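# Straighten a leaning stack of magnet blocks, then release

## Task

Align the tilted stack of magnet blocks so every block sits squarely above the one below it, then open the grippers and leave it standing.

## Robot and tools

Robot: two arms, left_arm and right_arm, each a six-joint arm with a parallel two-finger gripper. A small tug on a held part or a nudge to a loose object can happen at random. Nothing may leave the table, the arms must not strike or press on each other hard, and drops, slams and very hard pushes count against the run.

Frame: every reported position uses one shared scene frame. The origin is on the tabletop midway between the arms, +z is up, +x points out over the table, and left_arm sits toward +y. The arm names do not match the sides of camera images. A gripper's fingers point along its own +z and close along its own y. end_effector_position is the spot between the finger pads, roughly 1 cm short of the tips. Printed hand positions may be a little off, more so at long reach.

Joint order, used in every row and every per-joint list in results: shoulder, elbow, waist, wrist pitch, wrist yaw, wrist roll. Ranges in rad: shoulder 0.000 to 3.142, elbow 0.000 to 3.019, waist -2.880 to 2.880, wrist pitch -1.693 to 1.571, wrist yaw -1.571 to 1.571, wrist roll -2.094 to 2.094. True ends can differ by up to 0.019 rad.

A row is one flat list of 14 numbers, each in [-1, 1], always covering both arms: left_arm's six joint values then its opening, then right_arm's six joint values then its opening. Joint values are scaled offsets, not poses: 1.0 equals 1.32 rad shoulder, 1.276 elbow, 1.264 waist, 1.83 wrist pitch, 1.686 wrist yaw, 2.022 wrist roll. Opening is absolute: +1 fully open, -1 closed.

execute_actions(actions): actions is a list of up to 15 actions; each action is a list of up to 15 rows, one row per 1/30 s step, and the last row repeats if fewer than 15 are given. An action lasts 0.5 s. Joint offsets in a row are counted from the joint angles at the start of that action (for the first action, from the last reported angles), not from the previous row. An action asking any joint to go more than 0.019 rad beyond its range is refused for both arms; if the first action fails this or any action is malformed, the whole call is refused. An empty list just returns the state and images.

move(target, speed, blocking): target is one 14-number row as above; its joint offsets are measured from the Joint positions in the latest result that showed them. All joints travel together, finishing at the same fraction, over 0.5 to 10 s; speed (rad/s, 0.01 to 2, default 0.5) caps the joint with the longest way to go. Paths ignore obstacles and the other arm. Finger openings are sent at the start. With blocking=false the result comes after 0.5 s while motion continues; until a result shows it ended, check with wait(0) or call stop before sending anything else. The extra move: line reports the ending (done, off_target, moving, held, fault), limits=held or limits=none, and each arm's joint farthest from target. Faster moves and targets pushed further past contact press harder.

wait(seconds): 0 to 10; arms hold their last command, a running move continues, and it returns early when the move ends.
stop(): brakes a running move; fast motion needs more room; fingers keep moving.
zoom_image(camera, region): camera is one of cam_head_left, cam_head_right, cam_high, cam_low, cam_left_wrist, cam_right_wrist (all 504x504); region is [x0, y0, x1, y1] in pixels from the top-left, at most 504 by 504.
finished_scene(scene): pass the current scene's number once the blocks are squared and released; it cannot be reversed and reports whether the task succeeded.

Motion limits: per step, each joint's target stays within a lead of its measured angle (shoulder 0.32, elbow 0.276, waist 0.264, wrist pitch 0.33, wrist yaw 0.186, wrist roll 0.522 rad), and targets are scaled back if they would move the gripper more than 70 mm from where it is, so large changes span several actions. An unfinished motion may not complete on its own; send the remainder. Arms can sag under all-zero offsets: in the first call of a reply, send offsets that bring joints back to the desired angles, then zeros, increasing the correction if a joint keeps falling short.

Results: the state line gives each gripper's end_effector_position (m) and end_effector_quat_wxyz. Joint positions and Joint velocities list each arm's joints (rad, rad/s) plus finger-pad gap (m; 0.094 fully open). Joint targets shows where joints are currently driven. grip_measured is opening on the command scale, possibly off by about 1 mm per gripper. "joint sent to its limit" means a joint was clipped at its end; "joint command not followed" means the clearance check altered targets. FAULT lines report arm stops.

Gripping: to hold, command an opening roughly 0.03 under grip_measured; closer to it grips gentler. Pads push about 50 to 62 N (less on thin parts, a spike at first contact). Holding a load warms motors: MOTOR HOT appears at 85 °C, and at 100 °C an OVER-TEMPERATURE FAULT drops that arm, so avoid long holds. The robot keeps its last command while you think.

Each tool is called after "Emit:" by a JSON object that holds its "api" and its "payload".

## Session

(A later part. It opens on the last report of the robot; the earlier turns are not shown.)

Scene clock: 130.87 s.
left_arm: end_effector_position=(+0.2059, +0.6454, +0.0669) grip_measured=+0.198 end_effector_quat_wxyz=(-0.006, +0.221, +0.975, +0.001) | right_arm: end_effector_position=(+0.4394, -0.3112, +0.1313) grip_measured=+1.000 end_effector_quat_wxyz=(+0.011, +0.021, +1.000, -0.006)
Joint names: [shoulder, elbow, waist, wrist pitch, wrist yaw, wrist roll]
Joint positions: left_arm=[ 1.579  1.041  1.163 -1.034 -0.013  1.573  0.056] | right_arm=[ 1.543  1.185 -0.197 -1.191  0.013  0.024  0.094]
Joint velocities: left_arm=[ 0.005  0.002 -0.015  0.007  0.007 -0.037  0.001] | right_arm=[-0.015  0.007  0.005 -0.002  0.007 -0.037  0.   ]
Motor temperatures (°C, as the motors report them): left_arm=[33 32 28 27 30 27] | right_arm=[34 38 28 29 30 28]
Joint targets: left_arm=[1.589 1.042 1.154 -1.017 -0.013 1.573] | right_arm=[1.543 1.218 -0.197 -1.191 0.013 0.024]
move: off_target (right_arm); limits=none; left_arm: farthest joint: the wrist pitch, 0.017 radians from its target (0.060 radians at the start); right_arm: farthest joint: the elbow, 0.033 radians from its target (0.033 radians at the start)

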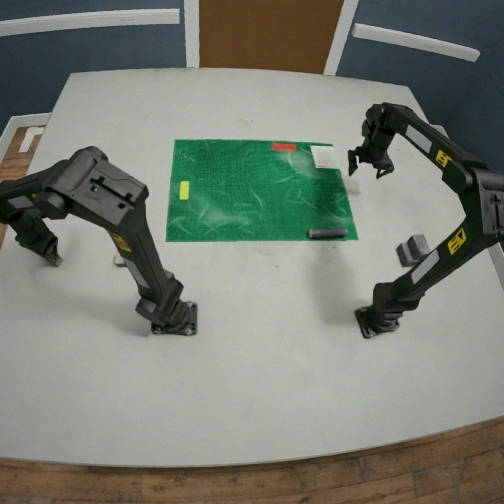

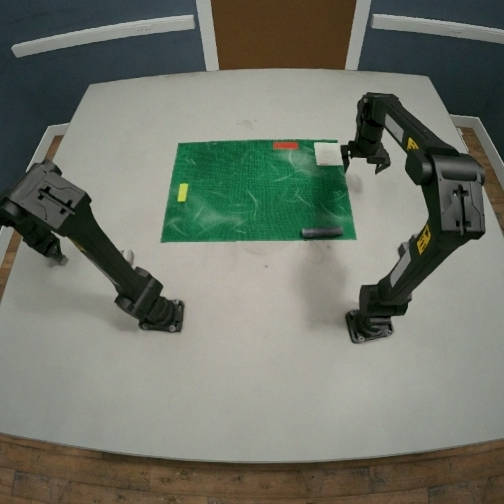

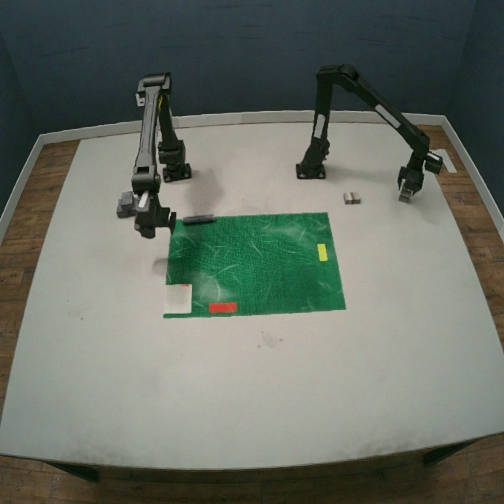

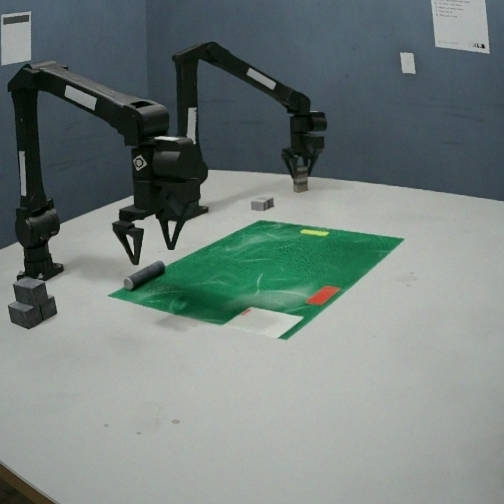

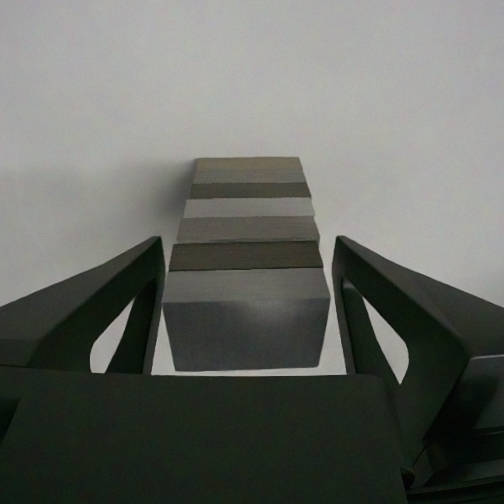

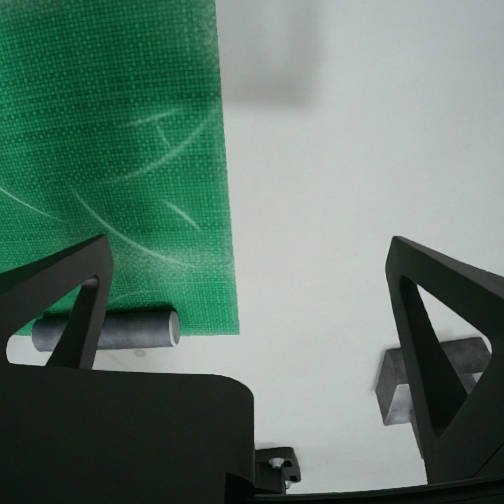

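Squeeze long axis, open, roll, squeeze short axis.

Emit:
{"api": "execute_actions", "payload": {"actions": [[[0,0.01,0,0,0,0,-0.1,0,0.026,0,0,0,0,1]],[[0,0.01,0,0,0,0,-0.35,0,0.026,0,0,0,0,1]],[[0,0.01,0,0,0,0,1,0,0.026,0,0,0,0,1]],[[0,0.01,0,0,0,0,1,0,0.026,0,0,0,0,1]]]}}

Emit:
{"api": "move", "payload": {"target": [0,0.01,0,0,0,-0.785,1,0,0.026,0,0,0,0,1], "speed": 1.2}}

Emit:
{"api": "execute_actions", "payload": {"actions": [[[0,0.01,0,0,0,0,-0.25,0,0.026,0,0,0,0,1]],[[0,0.01,0,0,0,0,-0.25,0,0.026,0,0,0,0,1]]]}}

Scene clock: 133.93 s.
left_arm: end_effector_position=(+0.2059, +0.6454, +0.0669) grip_measured=+1.000 end_effector_quat_wxyz=(-0.006, +0.221, +0.975, +0.001) | right_arm: end_effector_position=(+0.4394, -0.3112, +0.1313) grip_measured=+1.000 end_effector_quat_wxyz=(+0.011, +0.021, +1.000, -0.006)
Joint names: [shoulder, elbow, waist, wrist pitch, wrist yaw, wrist roll]
Joint positions: left_arm=[ 1.579  1.041  1.163 -1.034 -0.013  1.573  0.094] | right_arm=[ 1.543  1.185 -0.197 -1.191  0.013  0.024  0.094]
Joint velocities: left_arm=[-0.005 -0.007 -0.005 -0.002 -0.037  0.051  0.   ] | right_arm=[-0.005  0.007 -0.005 -0.007 -0.037 -0.11   0.   ]
Motor temperatures (°C, as the motors report them): left_arm=[33 32 28 27 30 27] | right_arm=[34 38 28 29 30 28]
Joint targets: left_arm=[1.579 1.053 1.163 -1.034 -0.013 1.573] | right_arm=[1.543 1.218 -0.197 -1.191 0.013 0.024]

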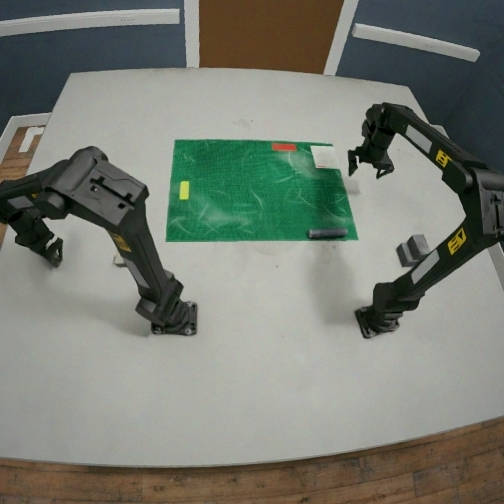

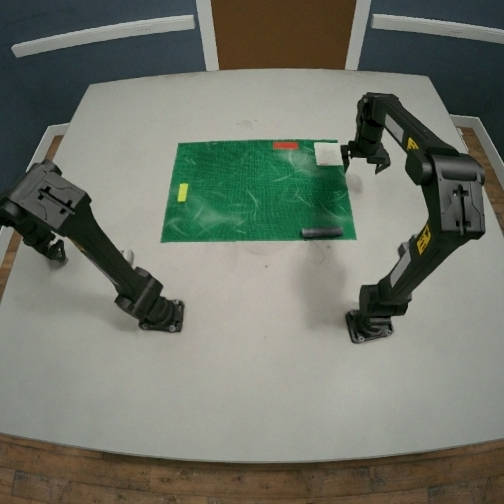

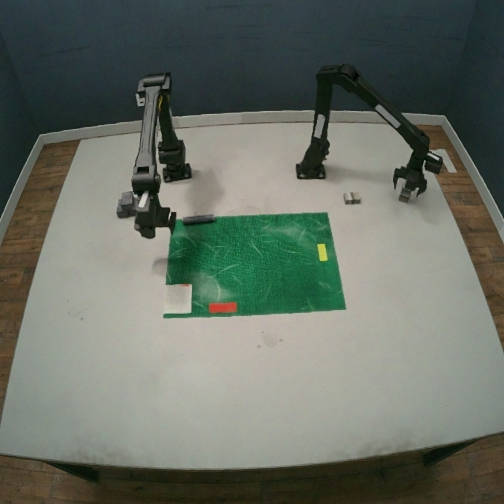

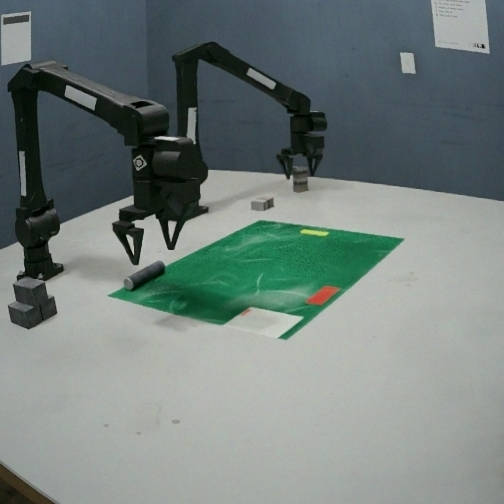

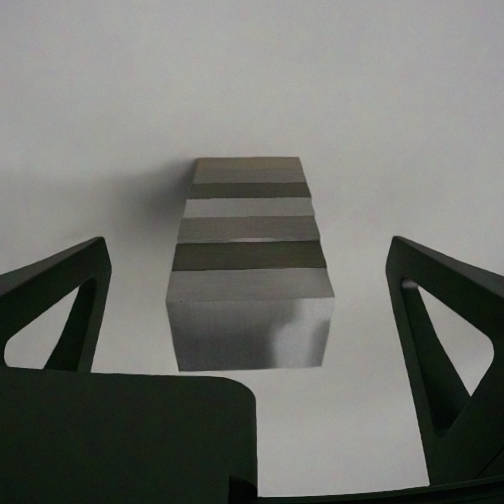

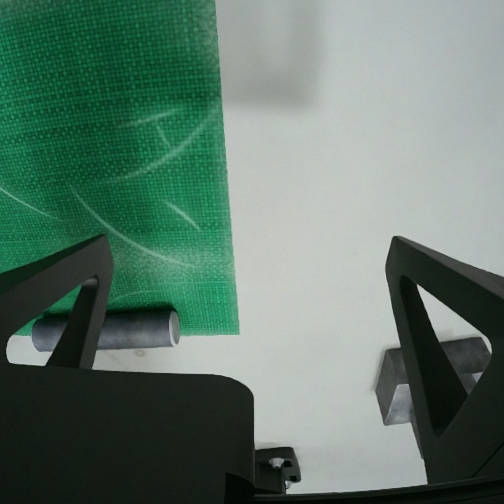

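Scene clock: 136.23 s.
left_arm: end_effector_position=(+0.2059, +0.6454, +0.0669) grip_measured=+1.000 end_effector_quat_wxyz=(-0.004, -0.534, +0.845, +0.005) | right_arm: end_effector_position=(+0.4384, -0.3112, +0.1303) grip_measured=+1.000 end_effector_quat_wxyz=(+0.009, +0.021, +1.000, -0.006)
Joint names: [shoulder, elbow, waist, wrist pitch, wrist yaw, wrist roll]
Joint positions: left_arm=[ 1.579  1.041  1.163 -1.034 -0.013  0.     0.094] | right_arm=[ 1.543  1.182 -0.197 -1.191  0.013  0.024  0.094]
Joint velocities: left_arm=[ 0.005 -0.012 -0.005 -0.012 -0.051  0.051  0.   ] | right_arm=[-0.015 -0.002 -0.015 -0.012 -0.037 -0.051  0.   ]
Motor temperatures (°C, as the motors report them): left_arm=[33 32 28 27 30 28] | right_arm=[34 38 28 29 30 28]
Joint targets: left_arm=[1.579 1.053 1.163 -1.034 -0.013 -0.014] | right_arm=[1.543 1.218 -0.197 -1.191 0.013 0.024]
move: off_target (right_arm); limits=none; left_arm: farthest joint: the wrist roll, 0.015 radians from its target (1.588 radians at the start); right_arm: farthest joint: the elbow, 0.036 radians from its target (0.033 radians at the start)

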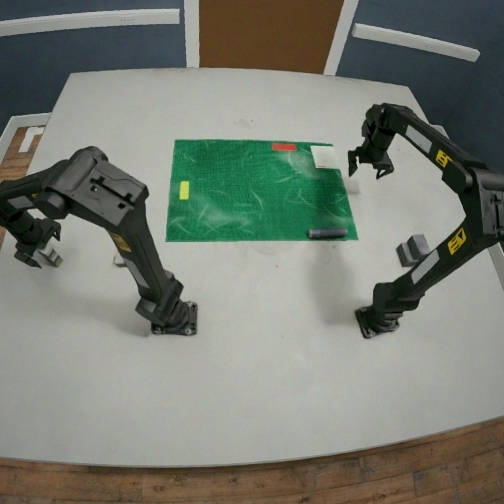

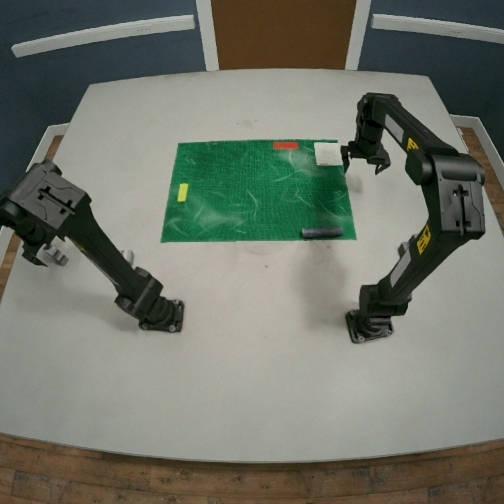

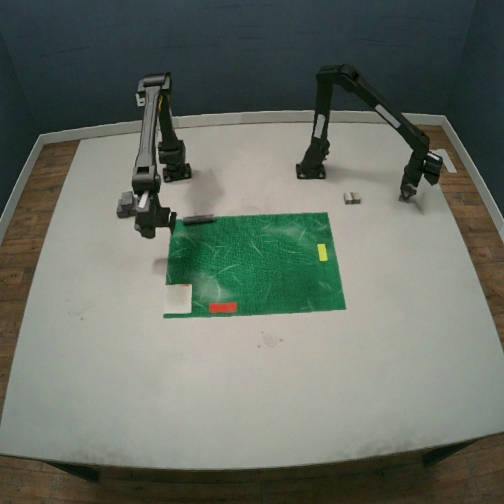

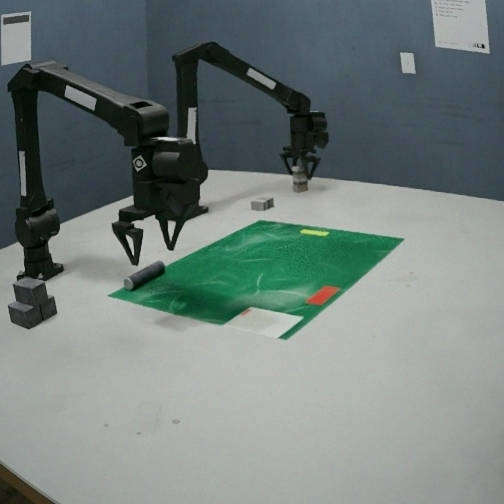

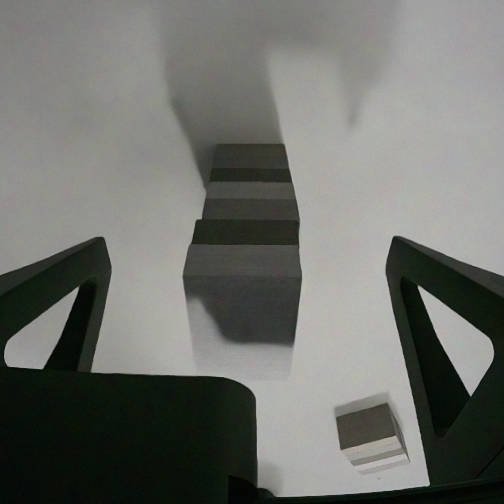

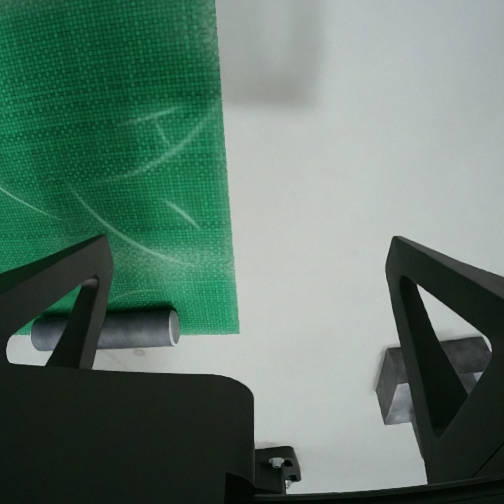

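Scene clock: 137.23 s.
left_arm: end_effector_position=(+0.2059, +0.6454, +0.0669) grip_measured=-0.248 end_effector_quat_wxyz=(-0.004, -0.534, +0.845, +0.005) | right_arm: end_effector_position=(+0.4384, -0.3112, +0.1303) grip_measured=+1.000 end_effector_quat_wxyz=(+0.009, +0.021, +1.000, -0.006)
Joint names: [shoulder, elbow, waist, wrist pitch, wrist yaw, wrist roll]
Joint positions: left_arm=[ 1.579  1.041  1.163 -1.034 -0.013  0.     0.035] | right_arm=[ 1.543  1.182 -0.197 -1.191  0.013  0.024  0.094]
Joint velocities: left_arm=[-0.015 -0.002 -0.005 -0.012  0.081 -0.022 -0.   ] | right_arm=[-0.005 -0.002  0.005 -0.012  0.007 -0.022  0.   ]
Motor temperatures (°C, as the motors report them): left_arm=[33 32 28 27 30 27] | right_arm=[34 38 28 29 30 28]
Joint targets: left_arm=[1.579 1.053 1.163 -1.034 -0.013 0.000] | right_arm=[1.543 1.216 -0.197 -1.191 0.013 0.024]

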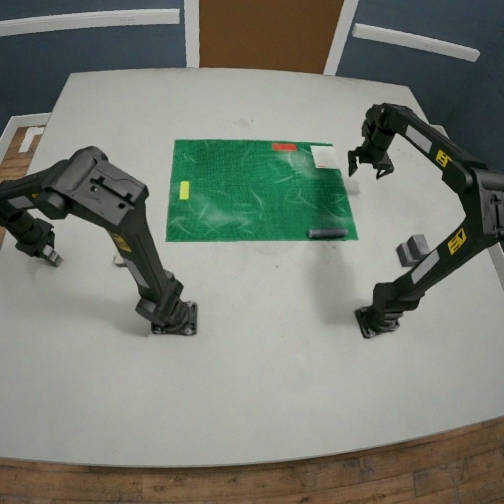

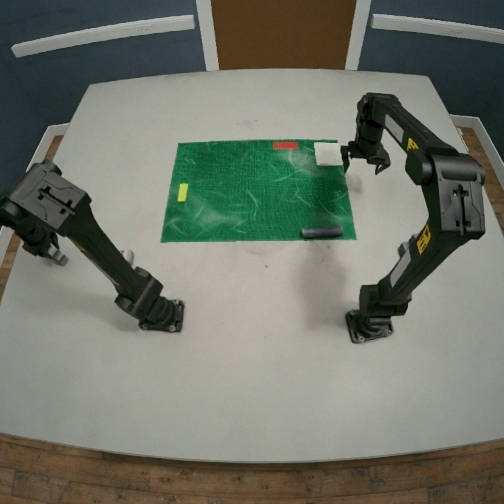

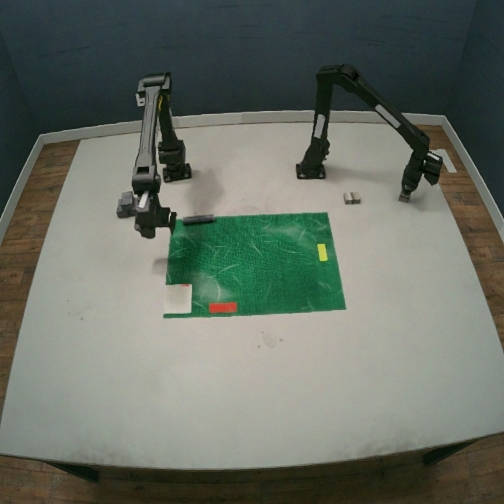

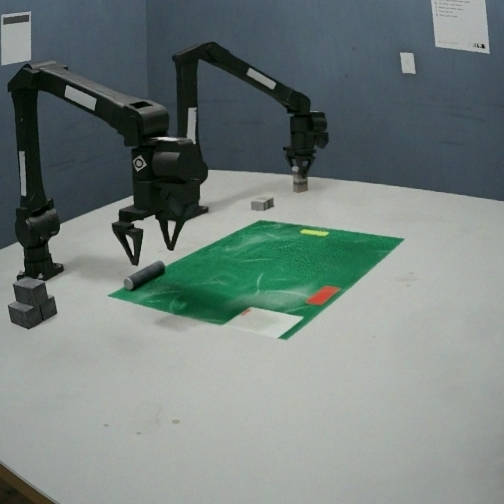

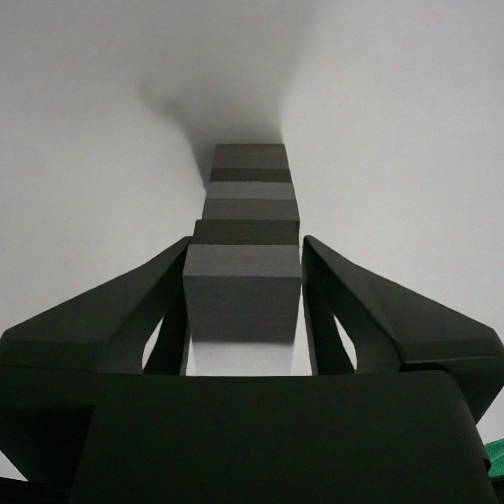

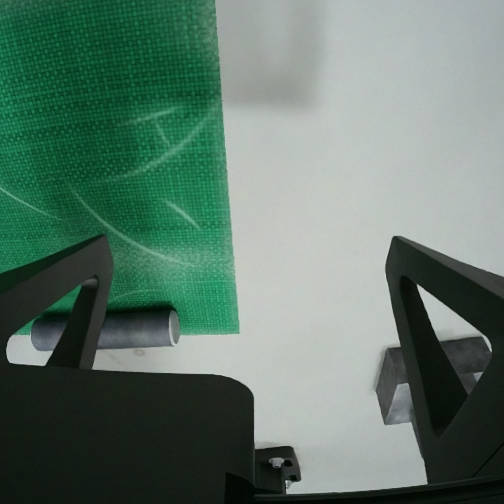

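Emit:
{"api": "execute_actions", "payload": {"actions": [[[0,0.01,0,0,0,0,-0.4,0,0.026,0,0,0,0,1]],[[0,0.01,0,0,0,0,-0.6,0,0.026,0,0,0,0,1]],[[0,0.01,0,0,0,0,0.6,0,0.026,0,0,0,0,1]],[[0,0.01,0,0,0,0,0.6,0,0.026,0,0,0,0,1]]]}}

Emit:
{"api": "zoom_image", "payload": {"camera": "cam_left_wrist", "region": [150,120,350,380]}}

Scene clock: 140.03 s.
left_arm: end_effector_position=(+0.2061, +0.6453, +0.0669) grip_measured=+0.598 end_effector_quat_wxyz=(-0.004, -0.534, +0.845, +0.004) | right_arm: end_effector_position=(+0.4384, -0.3112, +0.1303) grip_measured=+1.000 end_effector_quat_wxyz=(+0.009, +0.021, +1.000, -0.006)
Joint names: [shoulder, elbow, waist, wrist pitch, wrist yaw, wrist roll]
Joint positions: left_arm=[ 1.579  1.041  1.163 -1.034 -0.011  0.     0.075] | right_arm=[ 1.543  1.182 -0.197 -1.191  0.013  0.024  0.094]
Joint velocities: left_arm=[-0.005  0.017 -0.005  0.017 -0.007 -0.066  0.001] | right_arm=[-0.015 -0.007 -0.005 -0.007  0.007  0.051  0.   ]
Motor temperatures (°C, as the motors report them): left_arm=[33 32 28 27 30 27] | right_arm=[34 38 28 29 30 28]
Joint targets: left_arm=[1.579 1.053 1.163 -1.034 -0.011 0.000] | right_arm=[1.543 1.216 -0.197 -1.191 0.013 0.024]

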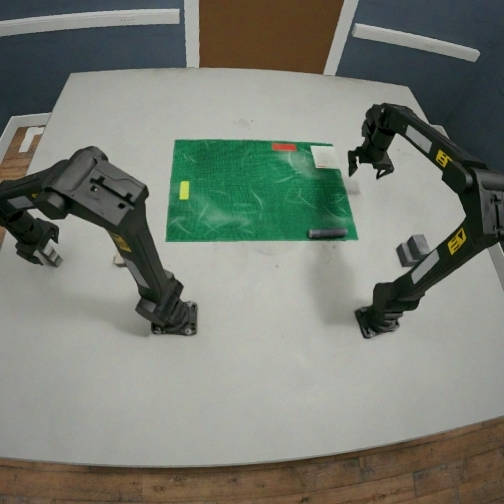

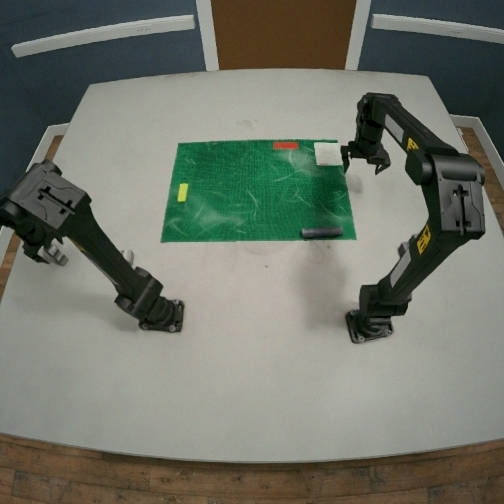

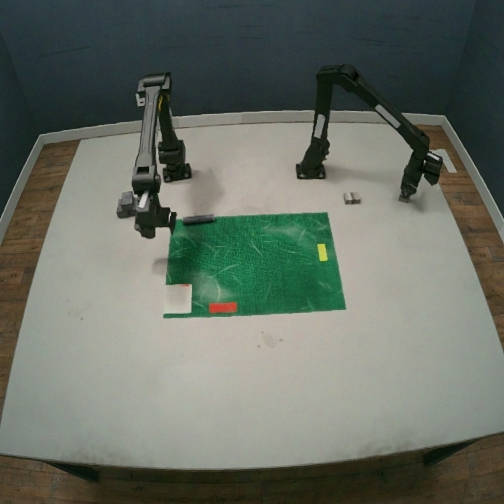

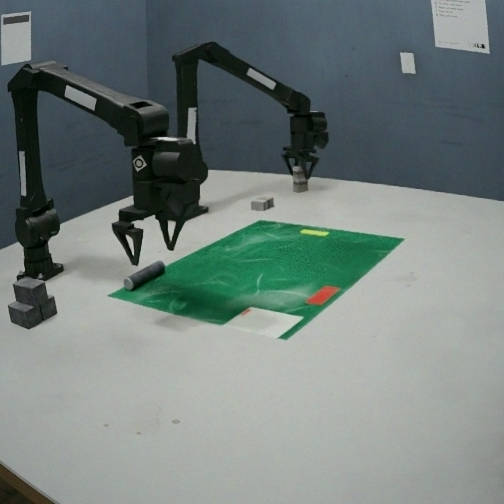

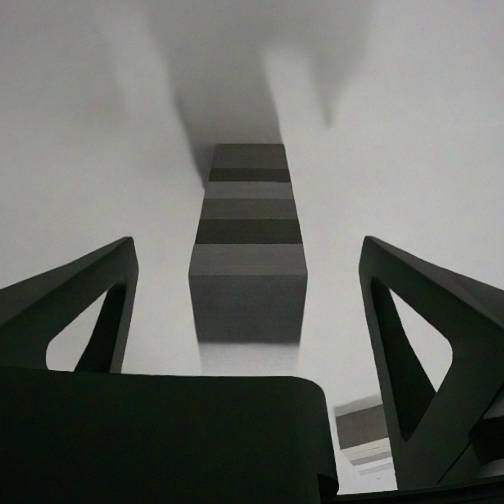

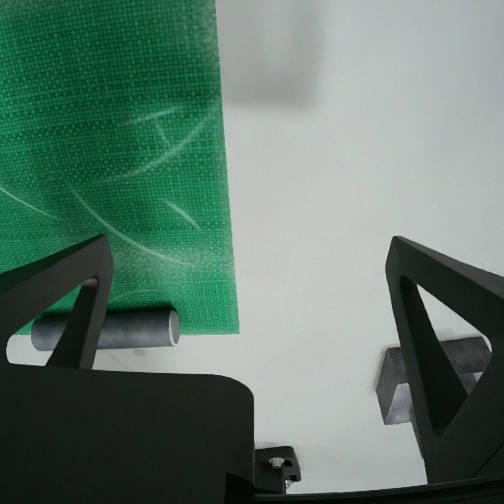

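Region (150, 120, 350, 380) of cam_left_wrist's 504x504 image, scaled by 1.938, with more detail than that image has; it fills the left 388 columns of this view, and the rest is white.

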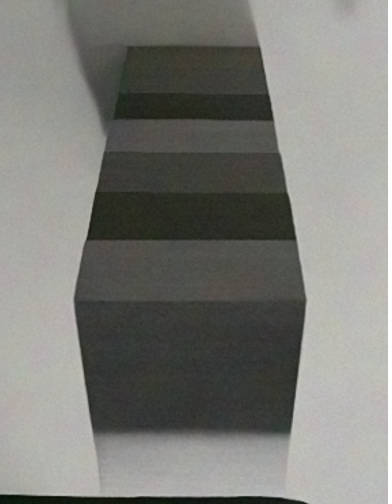

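Emit:
{"api": "move", "payload": {"target": [-0.05,0.066,0,-0.06,0,0.785,1,0,0.026,0,0,0,0,1], "speed": 1.0}}

Emit:
{"api": "zoom_image", "payload": {"camera": "cam_left_wrist", "region": [150,100,350,330]}}

Scene clock: 143.43 s.
left_arm: end_effector_position=(+0.2043, +0.6414, +0.0986) grip_measured=+1.000 end_effector_quat_wxyz=(-0.007, +0.221, +0.975, -0.003) | right_arm: end_effector_position=(+0.4384, -0.3112, +0.1303) grip_measured=+1.000 end_effector_quat_wxyz=(+0.009, +0.021, +1.000, -0.006)
Joint names: [shoulder, elbow, waist, wrist pitch, wrist yaw, wrist roll]
Joint positions: left_arm=[ 1.532  1.079  1.163 -1.128 -0.011  1.573  0.094] | right_arm=[ 1.543  1.182 -0.197 -1.191  0.013  0.024  0.094]
Joint velocities: left_arm=[-0.005 -0.012 -0.005  0.007  0.022 -0.022  0.   ] | right_arm=[-0.005  0.007 -0.005 -0.002 -0.081 -0.007  0.   ]
Motor temperatures (°C, as the motors report them): left_arm=[33 32 28 27 30 28] | right_arm=[34 38 28 29 30 28]
Joint targets: left_arm=[1.513 1.125 1.163 -1.144 -0.011 1.588] | right_arm=[1.543 1.216 -0.197 -1.191 0.013 0.024]
move: off_target (left_arm, right_arm); limits=none; left_arm: farthest joint: the elbow, 0.046 radians from its target (0.085 radians at the start); right_arm: farthest joint: the elbow, 0.033 radians from its target (0.033 radians at the start)

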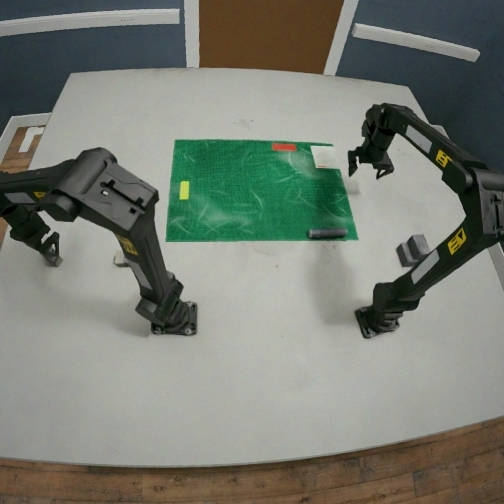

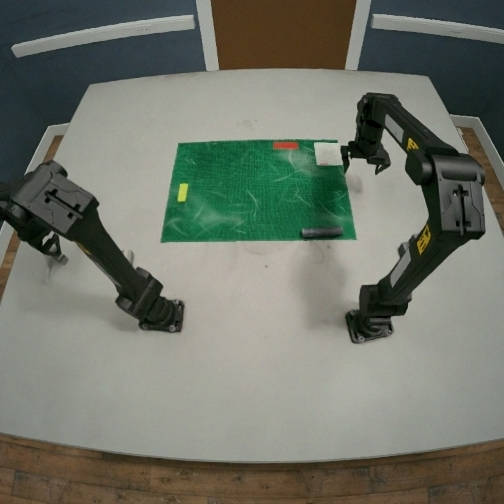

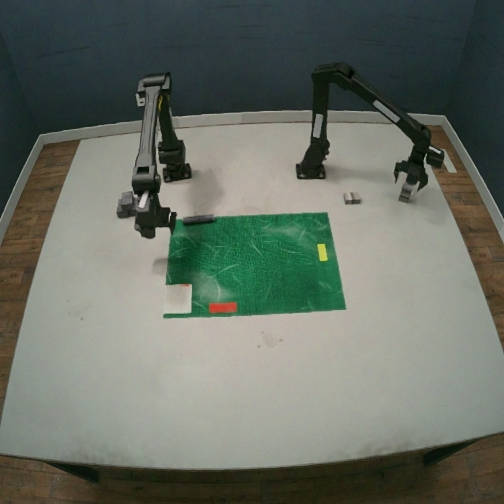

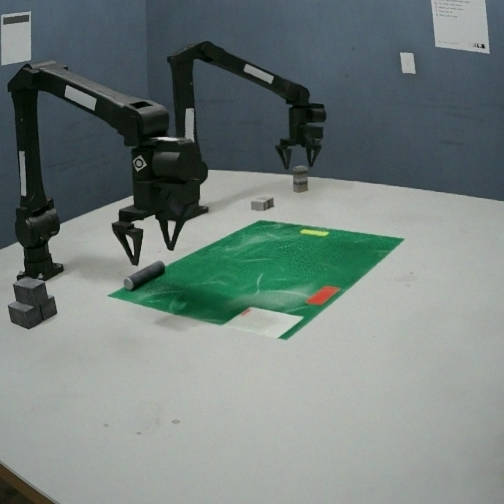

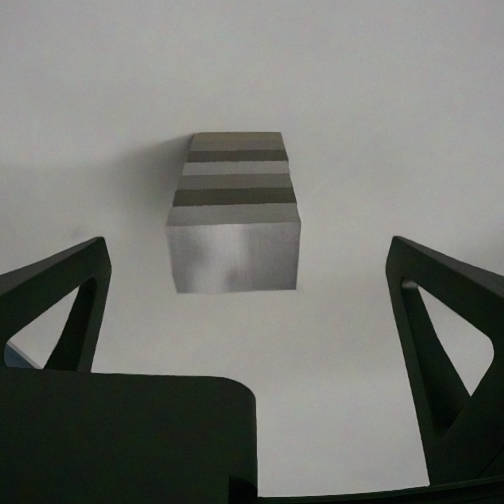

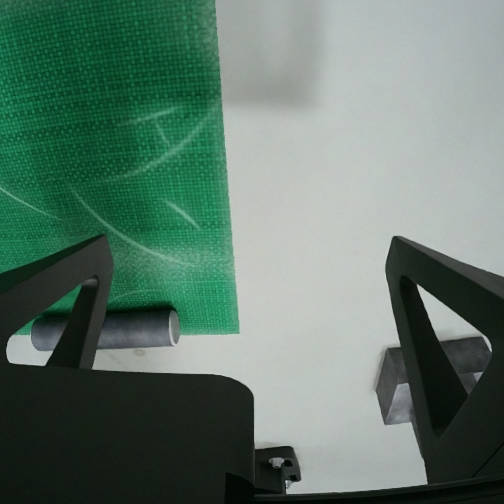

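Region (150, 100, 350, 330) of cam_left_wrist's 504x504 image, scaled by 2.191, with more detail than that image has; it fills the left 438 columns of this view, and the rest is white.

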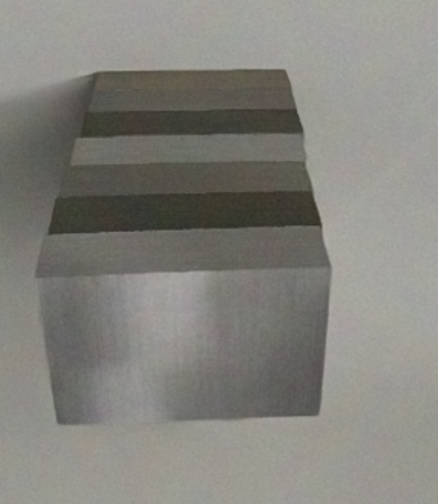

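Emit:
{"api": "move", "payload": {"target": [0.056,-0.038,0,0.075,0,0,0.2,0,0.026,0,0,0,0,1], "speed": 0.2}}

Emit:
{"api": "execute_actions", "payload": {"actions": [[[0,0.01,0,0,0,0,-0.1,0,0.026,0,0,0,0,1]],[[0,0.01,0,0,0,0,-0.35,0,0.026,0,0,0,0,1]],[[0,0.01,0,0,0,0,0.2,0,0.026,0,0,0,0,1]],[[0.026,-0.019,0,0.038,0,0,0.2,0,0.026,0,0,0,0,1]],[[0,0.01,0,0,0,0,-0.1,0,0.026,0,0,0,0,1]],[[0,0.01,0,0,0,0,-0.35,0,0.026,0,0,0,0,1]],[[0,0.01,0,0,0,0,0.5,0,0.026,0,0,0,0,1]]]}}

Emit:
{"api": "move", "payload": {"target": [-0.082,0.10,0,-0.10,0,0,0.6,0,0.026,0,0,0,0,1], "speed": 0.25}}

Emit:
{"api": "zoom_image", "payload": {"camera": "cam_left_wrist", "region": [150,100,350,330]}}

Scene clock: 146.03 s.
left_arm: end_effector_position=(+0.2062, +0.6455, +0.0557) grip_measured=+0.202 end_effector_quat_wxyz=(-0.006, +0.221, +0.975, -0.001) | right_arm: end_effector_position=(+0.4384, -0.3112, +0.1303) grip_measured=+1.000 end_effector_quat_wxyz=(+0.009, +0.021, +1.000, -0.006)
Joint names: [shoulder, elbow, waist, wrist pitch, wrist yaw, wrist roll]
Joint positions: left_arm=[ 1.598  1.03   1.163 -1.008 -0.011  1.574  0.056] | right_arm=[ 1.543  1.182 -0.197 -1.191  0.013  0.024  0.094]
Joint velocities: left_arm=[-0.005 -0.012 -0.005 -0.002 -0.081 -0.007 -0.   ] | right_arm=[-0.005 -0.012  0.005  0.002  0.007  0.037  0.   ]
Motor temperatures (°C, as the motors report them): left_arm=[33 32 28 27 30 28] | right_arm=[34 38 28 29 30 28]
Joint targets: left_arm=[1.606 1.031 1.163 -0.990 -0.011 1.573] | right_arm=[1.543 1.216 -0.197 -1.191 0.013 0.024]
move: off_target (right_arm); limits=none; left_arm: farthest joint: the wrist pitch, 0.017 radians from its target (0.137 radians at the start); right_arm: farthest joint: the elbow, 0.033 radians from its target (0.033 radians at the start)

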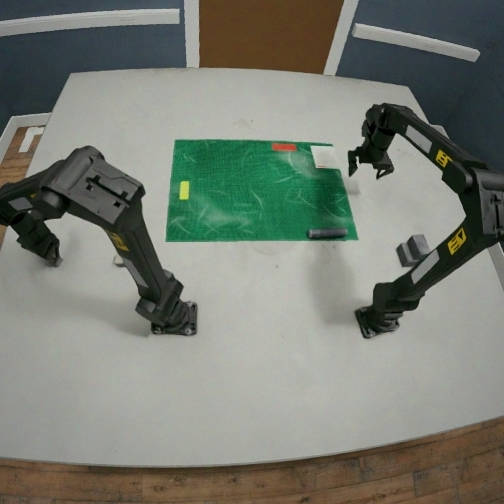

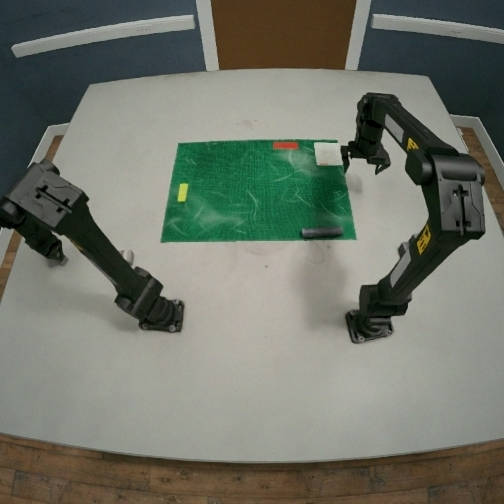

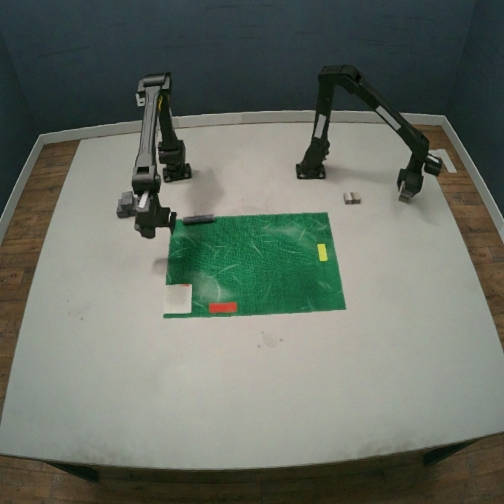

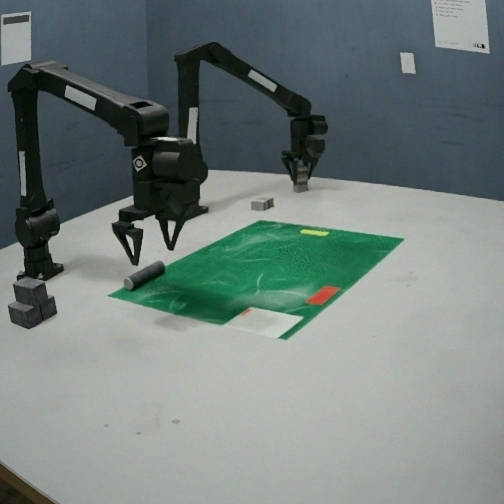

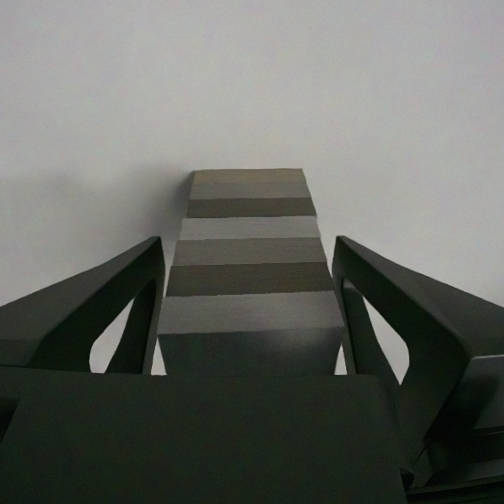

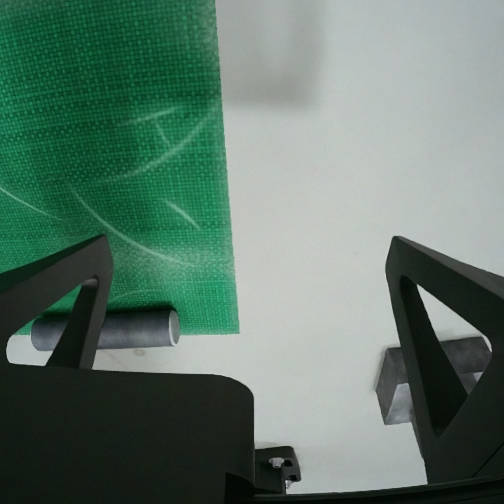

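Scene clock: 149.53 s.
left_arm: end_effector_position=(+0.2052, +0.6434, +0.0352) grip_measured=+0.498 end_effector_quat_wxyz=(-0.007, +0.221, +0.975, -0.004) | right_arm: end_effector_position=(+0.4384, -0.3112, +0.1303) grip_measured=+1.000 end_effector_quat_wxyz=(+0.009, +0.021, +1.000, -0.006)
Joint names: [shoulder, elbow, waist, wrist pitch, wrist yaw, wrist roll]
Joint positions: left_arm=[ 1.628  1.002  1.163 -0.955 -0.011  1.574  0.07 ] | right_arm=[ 1.543  1.182 -0.197 -1.191  0.013  0.024  0.094]
Joint velocities: left_arm=[-0.015  0.002  0.005 -0.002 -0.081 -0.125  0.   ] | right_arm=[ 0.005 -0.017 -0.015 -0.012  0.037  0.037  0.   ]
Motor temperatures (°C, as the motors report them): left_arm=[33 32 28 27 30 28] | right_arm=[34 38 28 29 30 28]
Joint targets: left_arm=[1.628 1.015 1.163 -0.955 -0.011 1.574] | right_arm=[1.543 1.216 -0.197 -1.191 0.013 0.024]

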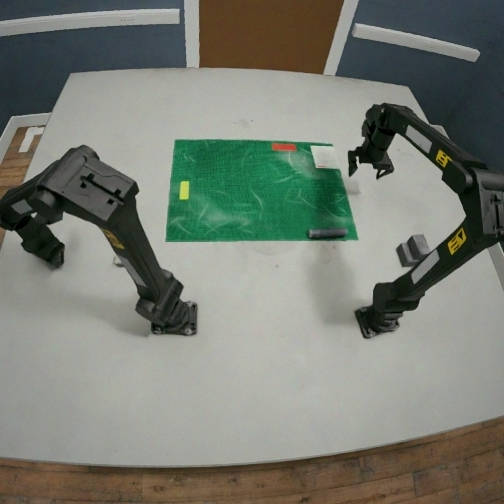

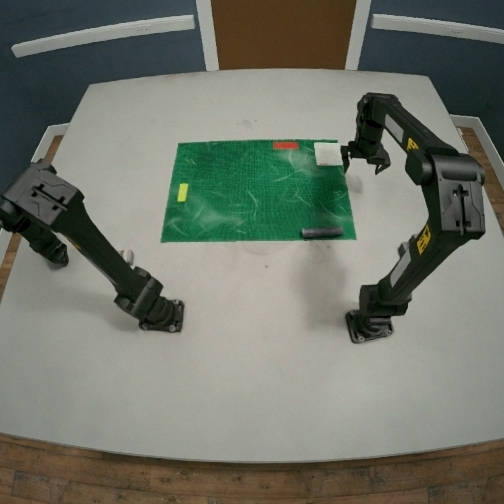

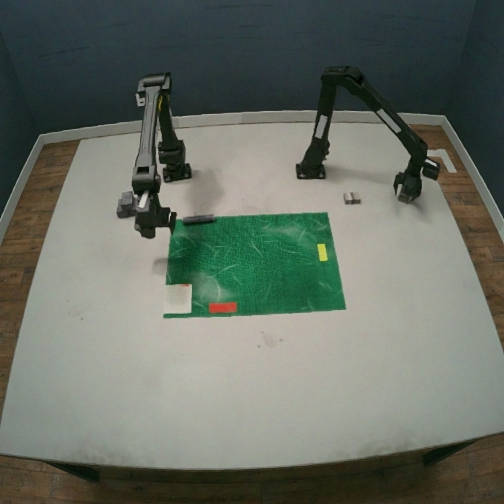

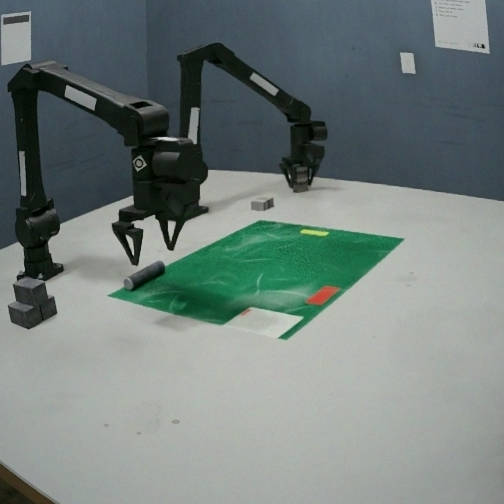

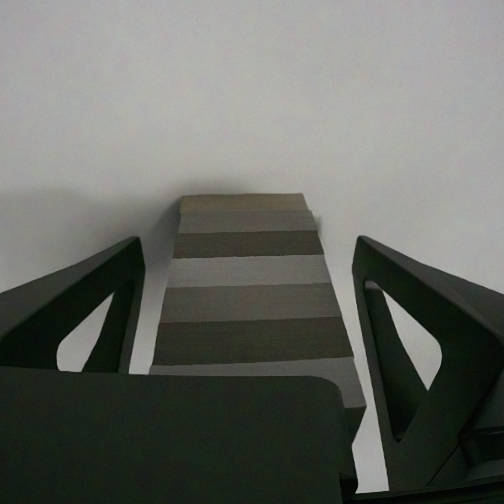

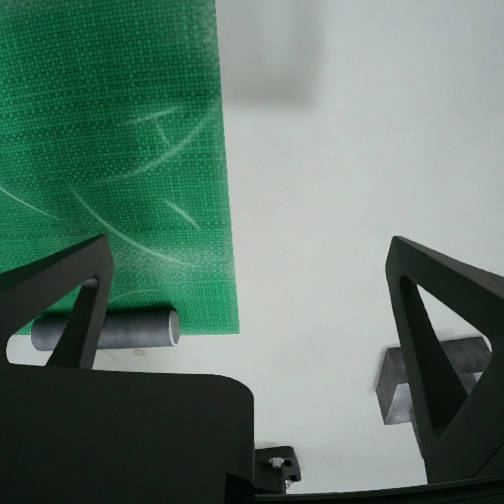

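Scene clock: 150.70 s.
left_arm: end_effector_position=(+0.2066, +0.6463, +0.1027) grip_measured=+0.598 end_effector_quat_wxyz=(-0.005, +0.221, +0.975, +0.005) | right_arm: end_effector_position=(+0.4384, -0.3112, +0.1303) grip_measured=+1.000 end_effector_quat_wxyz=(+0.009, +0.021, +1.000, -0.006)
Joint names: [shoulder, elbow, waist, wrist pitch, wrist yaw, wrist roll]
Joint positions: left_arm=[ 1.53   1.089  1.163 -1.122 -0.011  1.574  0.075] | right_arm=[ 1.543  1.182 -0.197 -1.191  0.013  0.024  0.094]
Joint velocities: left_arm=[ 0.005 -0.002  0.005 -0.002  0.066 -0.037  0.001] | right_arm=[ 0.005  0.002  0.005  0.027  0.022 -0.022  0.   ]
Motor temperatures (°C, as the motors report them): left_arm=[33 32 28 27 30 28] | right_arm=[34 38 28 29 30 28]
Joint targets: left_arm=[1.520 1.130 1.163 -1.138 -0.011 1.574] | right_arm=[1.543 1.216 -0.197 -1.191 0.013 0.024]
move: off_target (left_arm, right_arm); limits=none; left_arm: farthest joint: the elbow, 0.040 radians from its target (0.127 radians at the start); right_arm: farthest joint: the elbow, 0.033 radians from its target (0.033 radians at the start)

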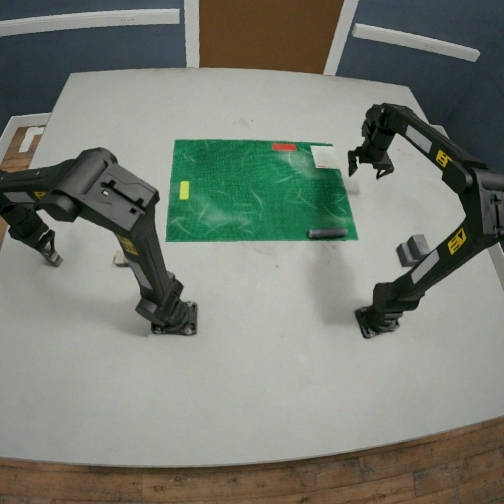

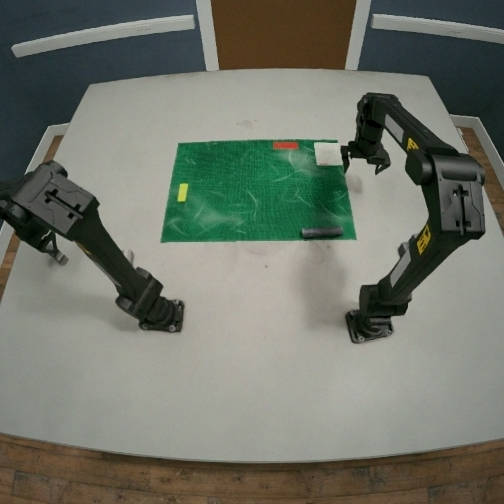

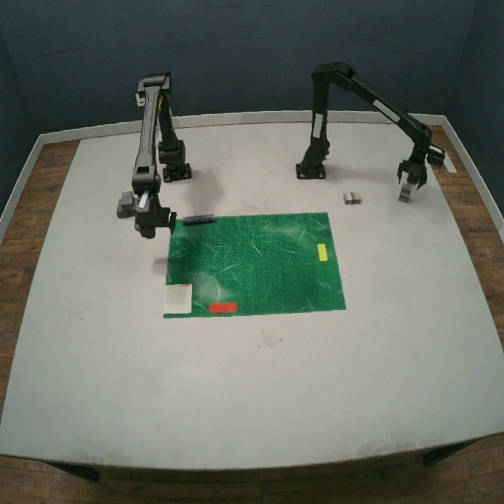

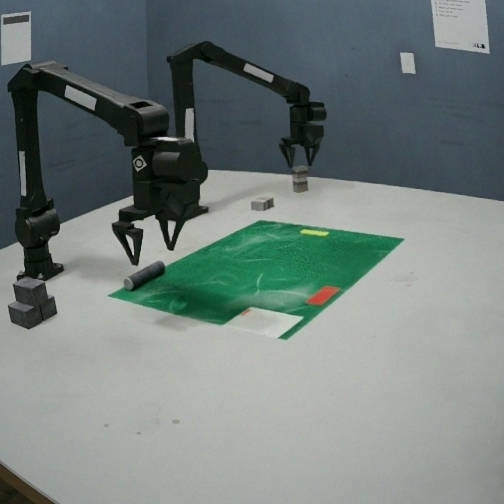

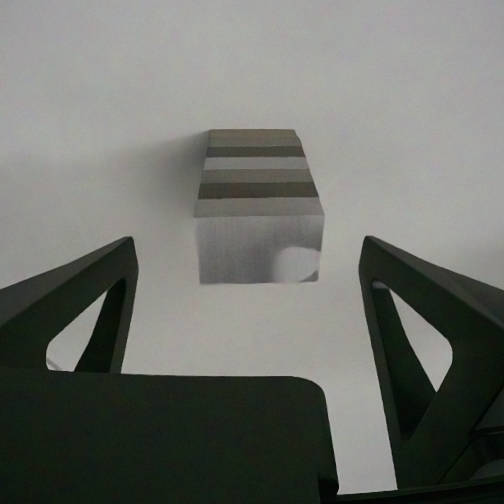

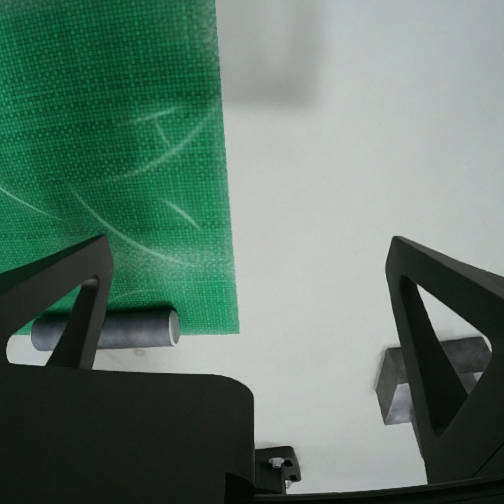

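Region (150, 100, 350, 330) of cam_left_wrist's 504x504 image, scaled by 2.191, with more detail than that image has; it fills the left 438 columns of this view, and the rest is white.

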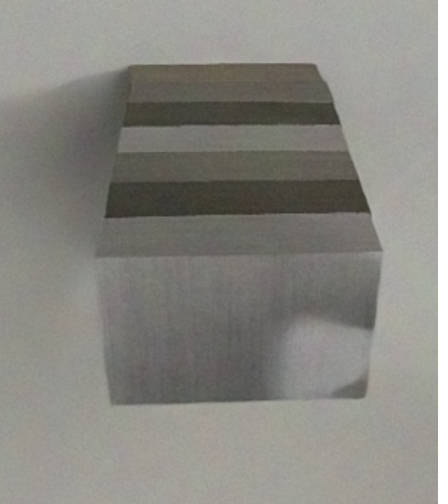

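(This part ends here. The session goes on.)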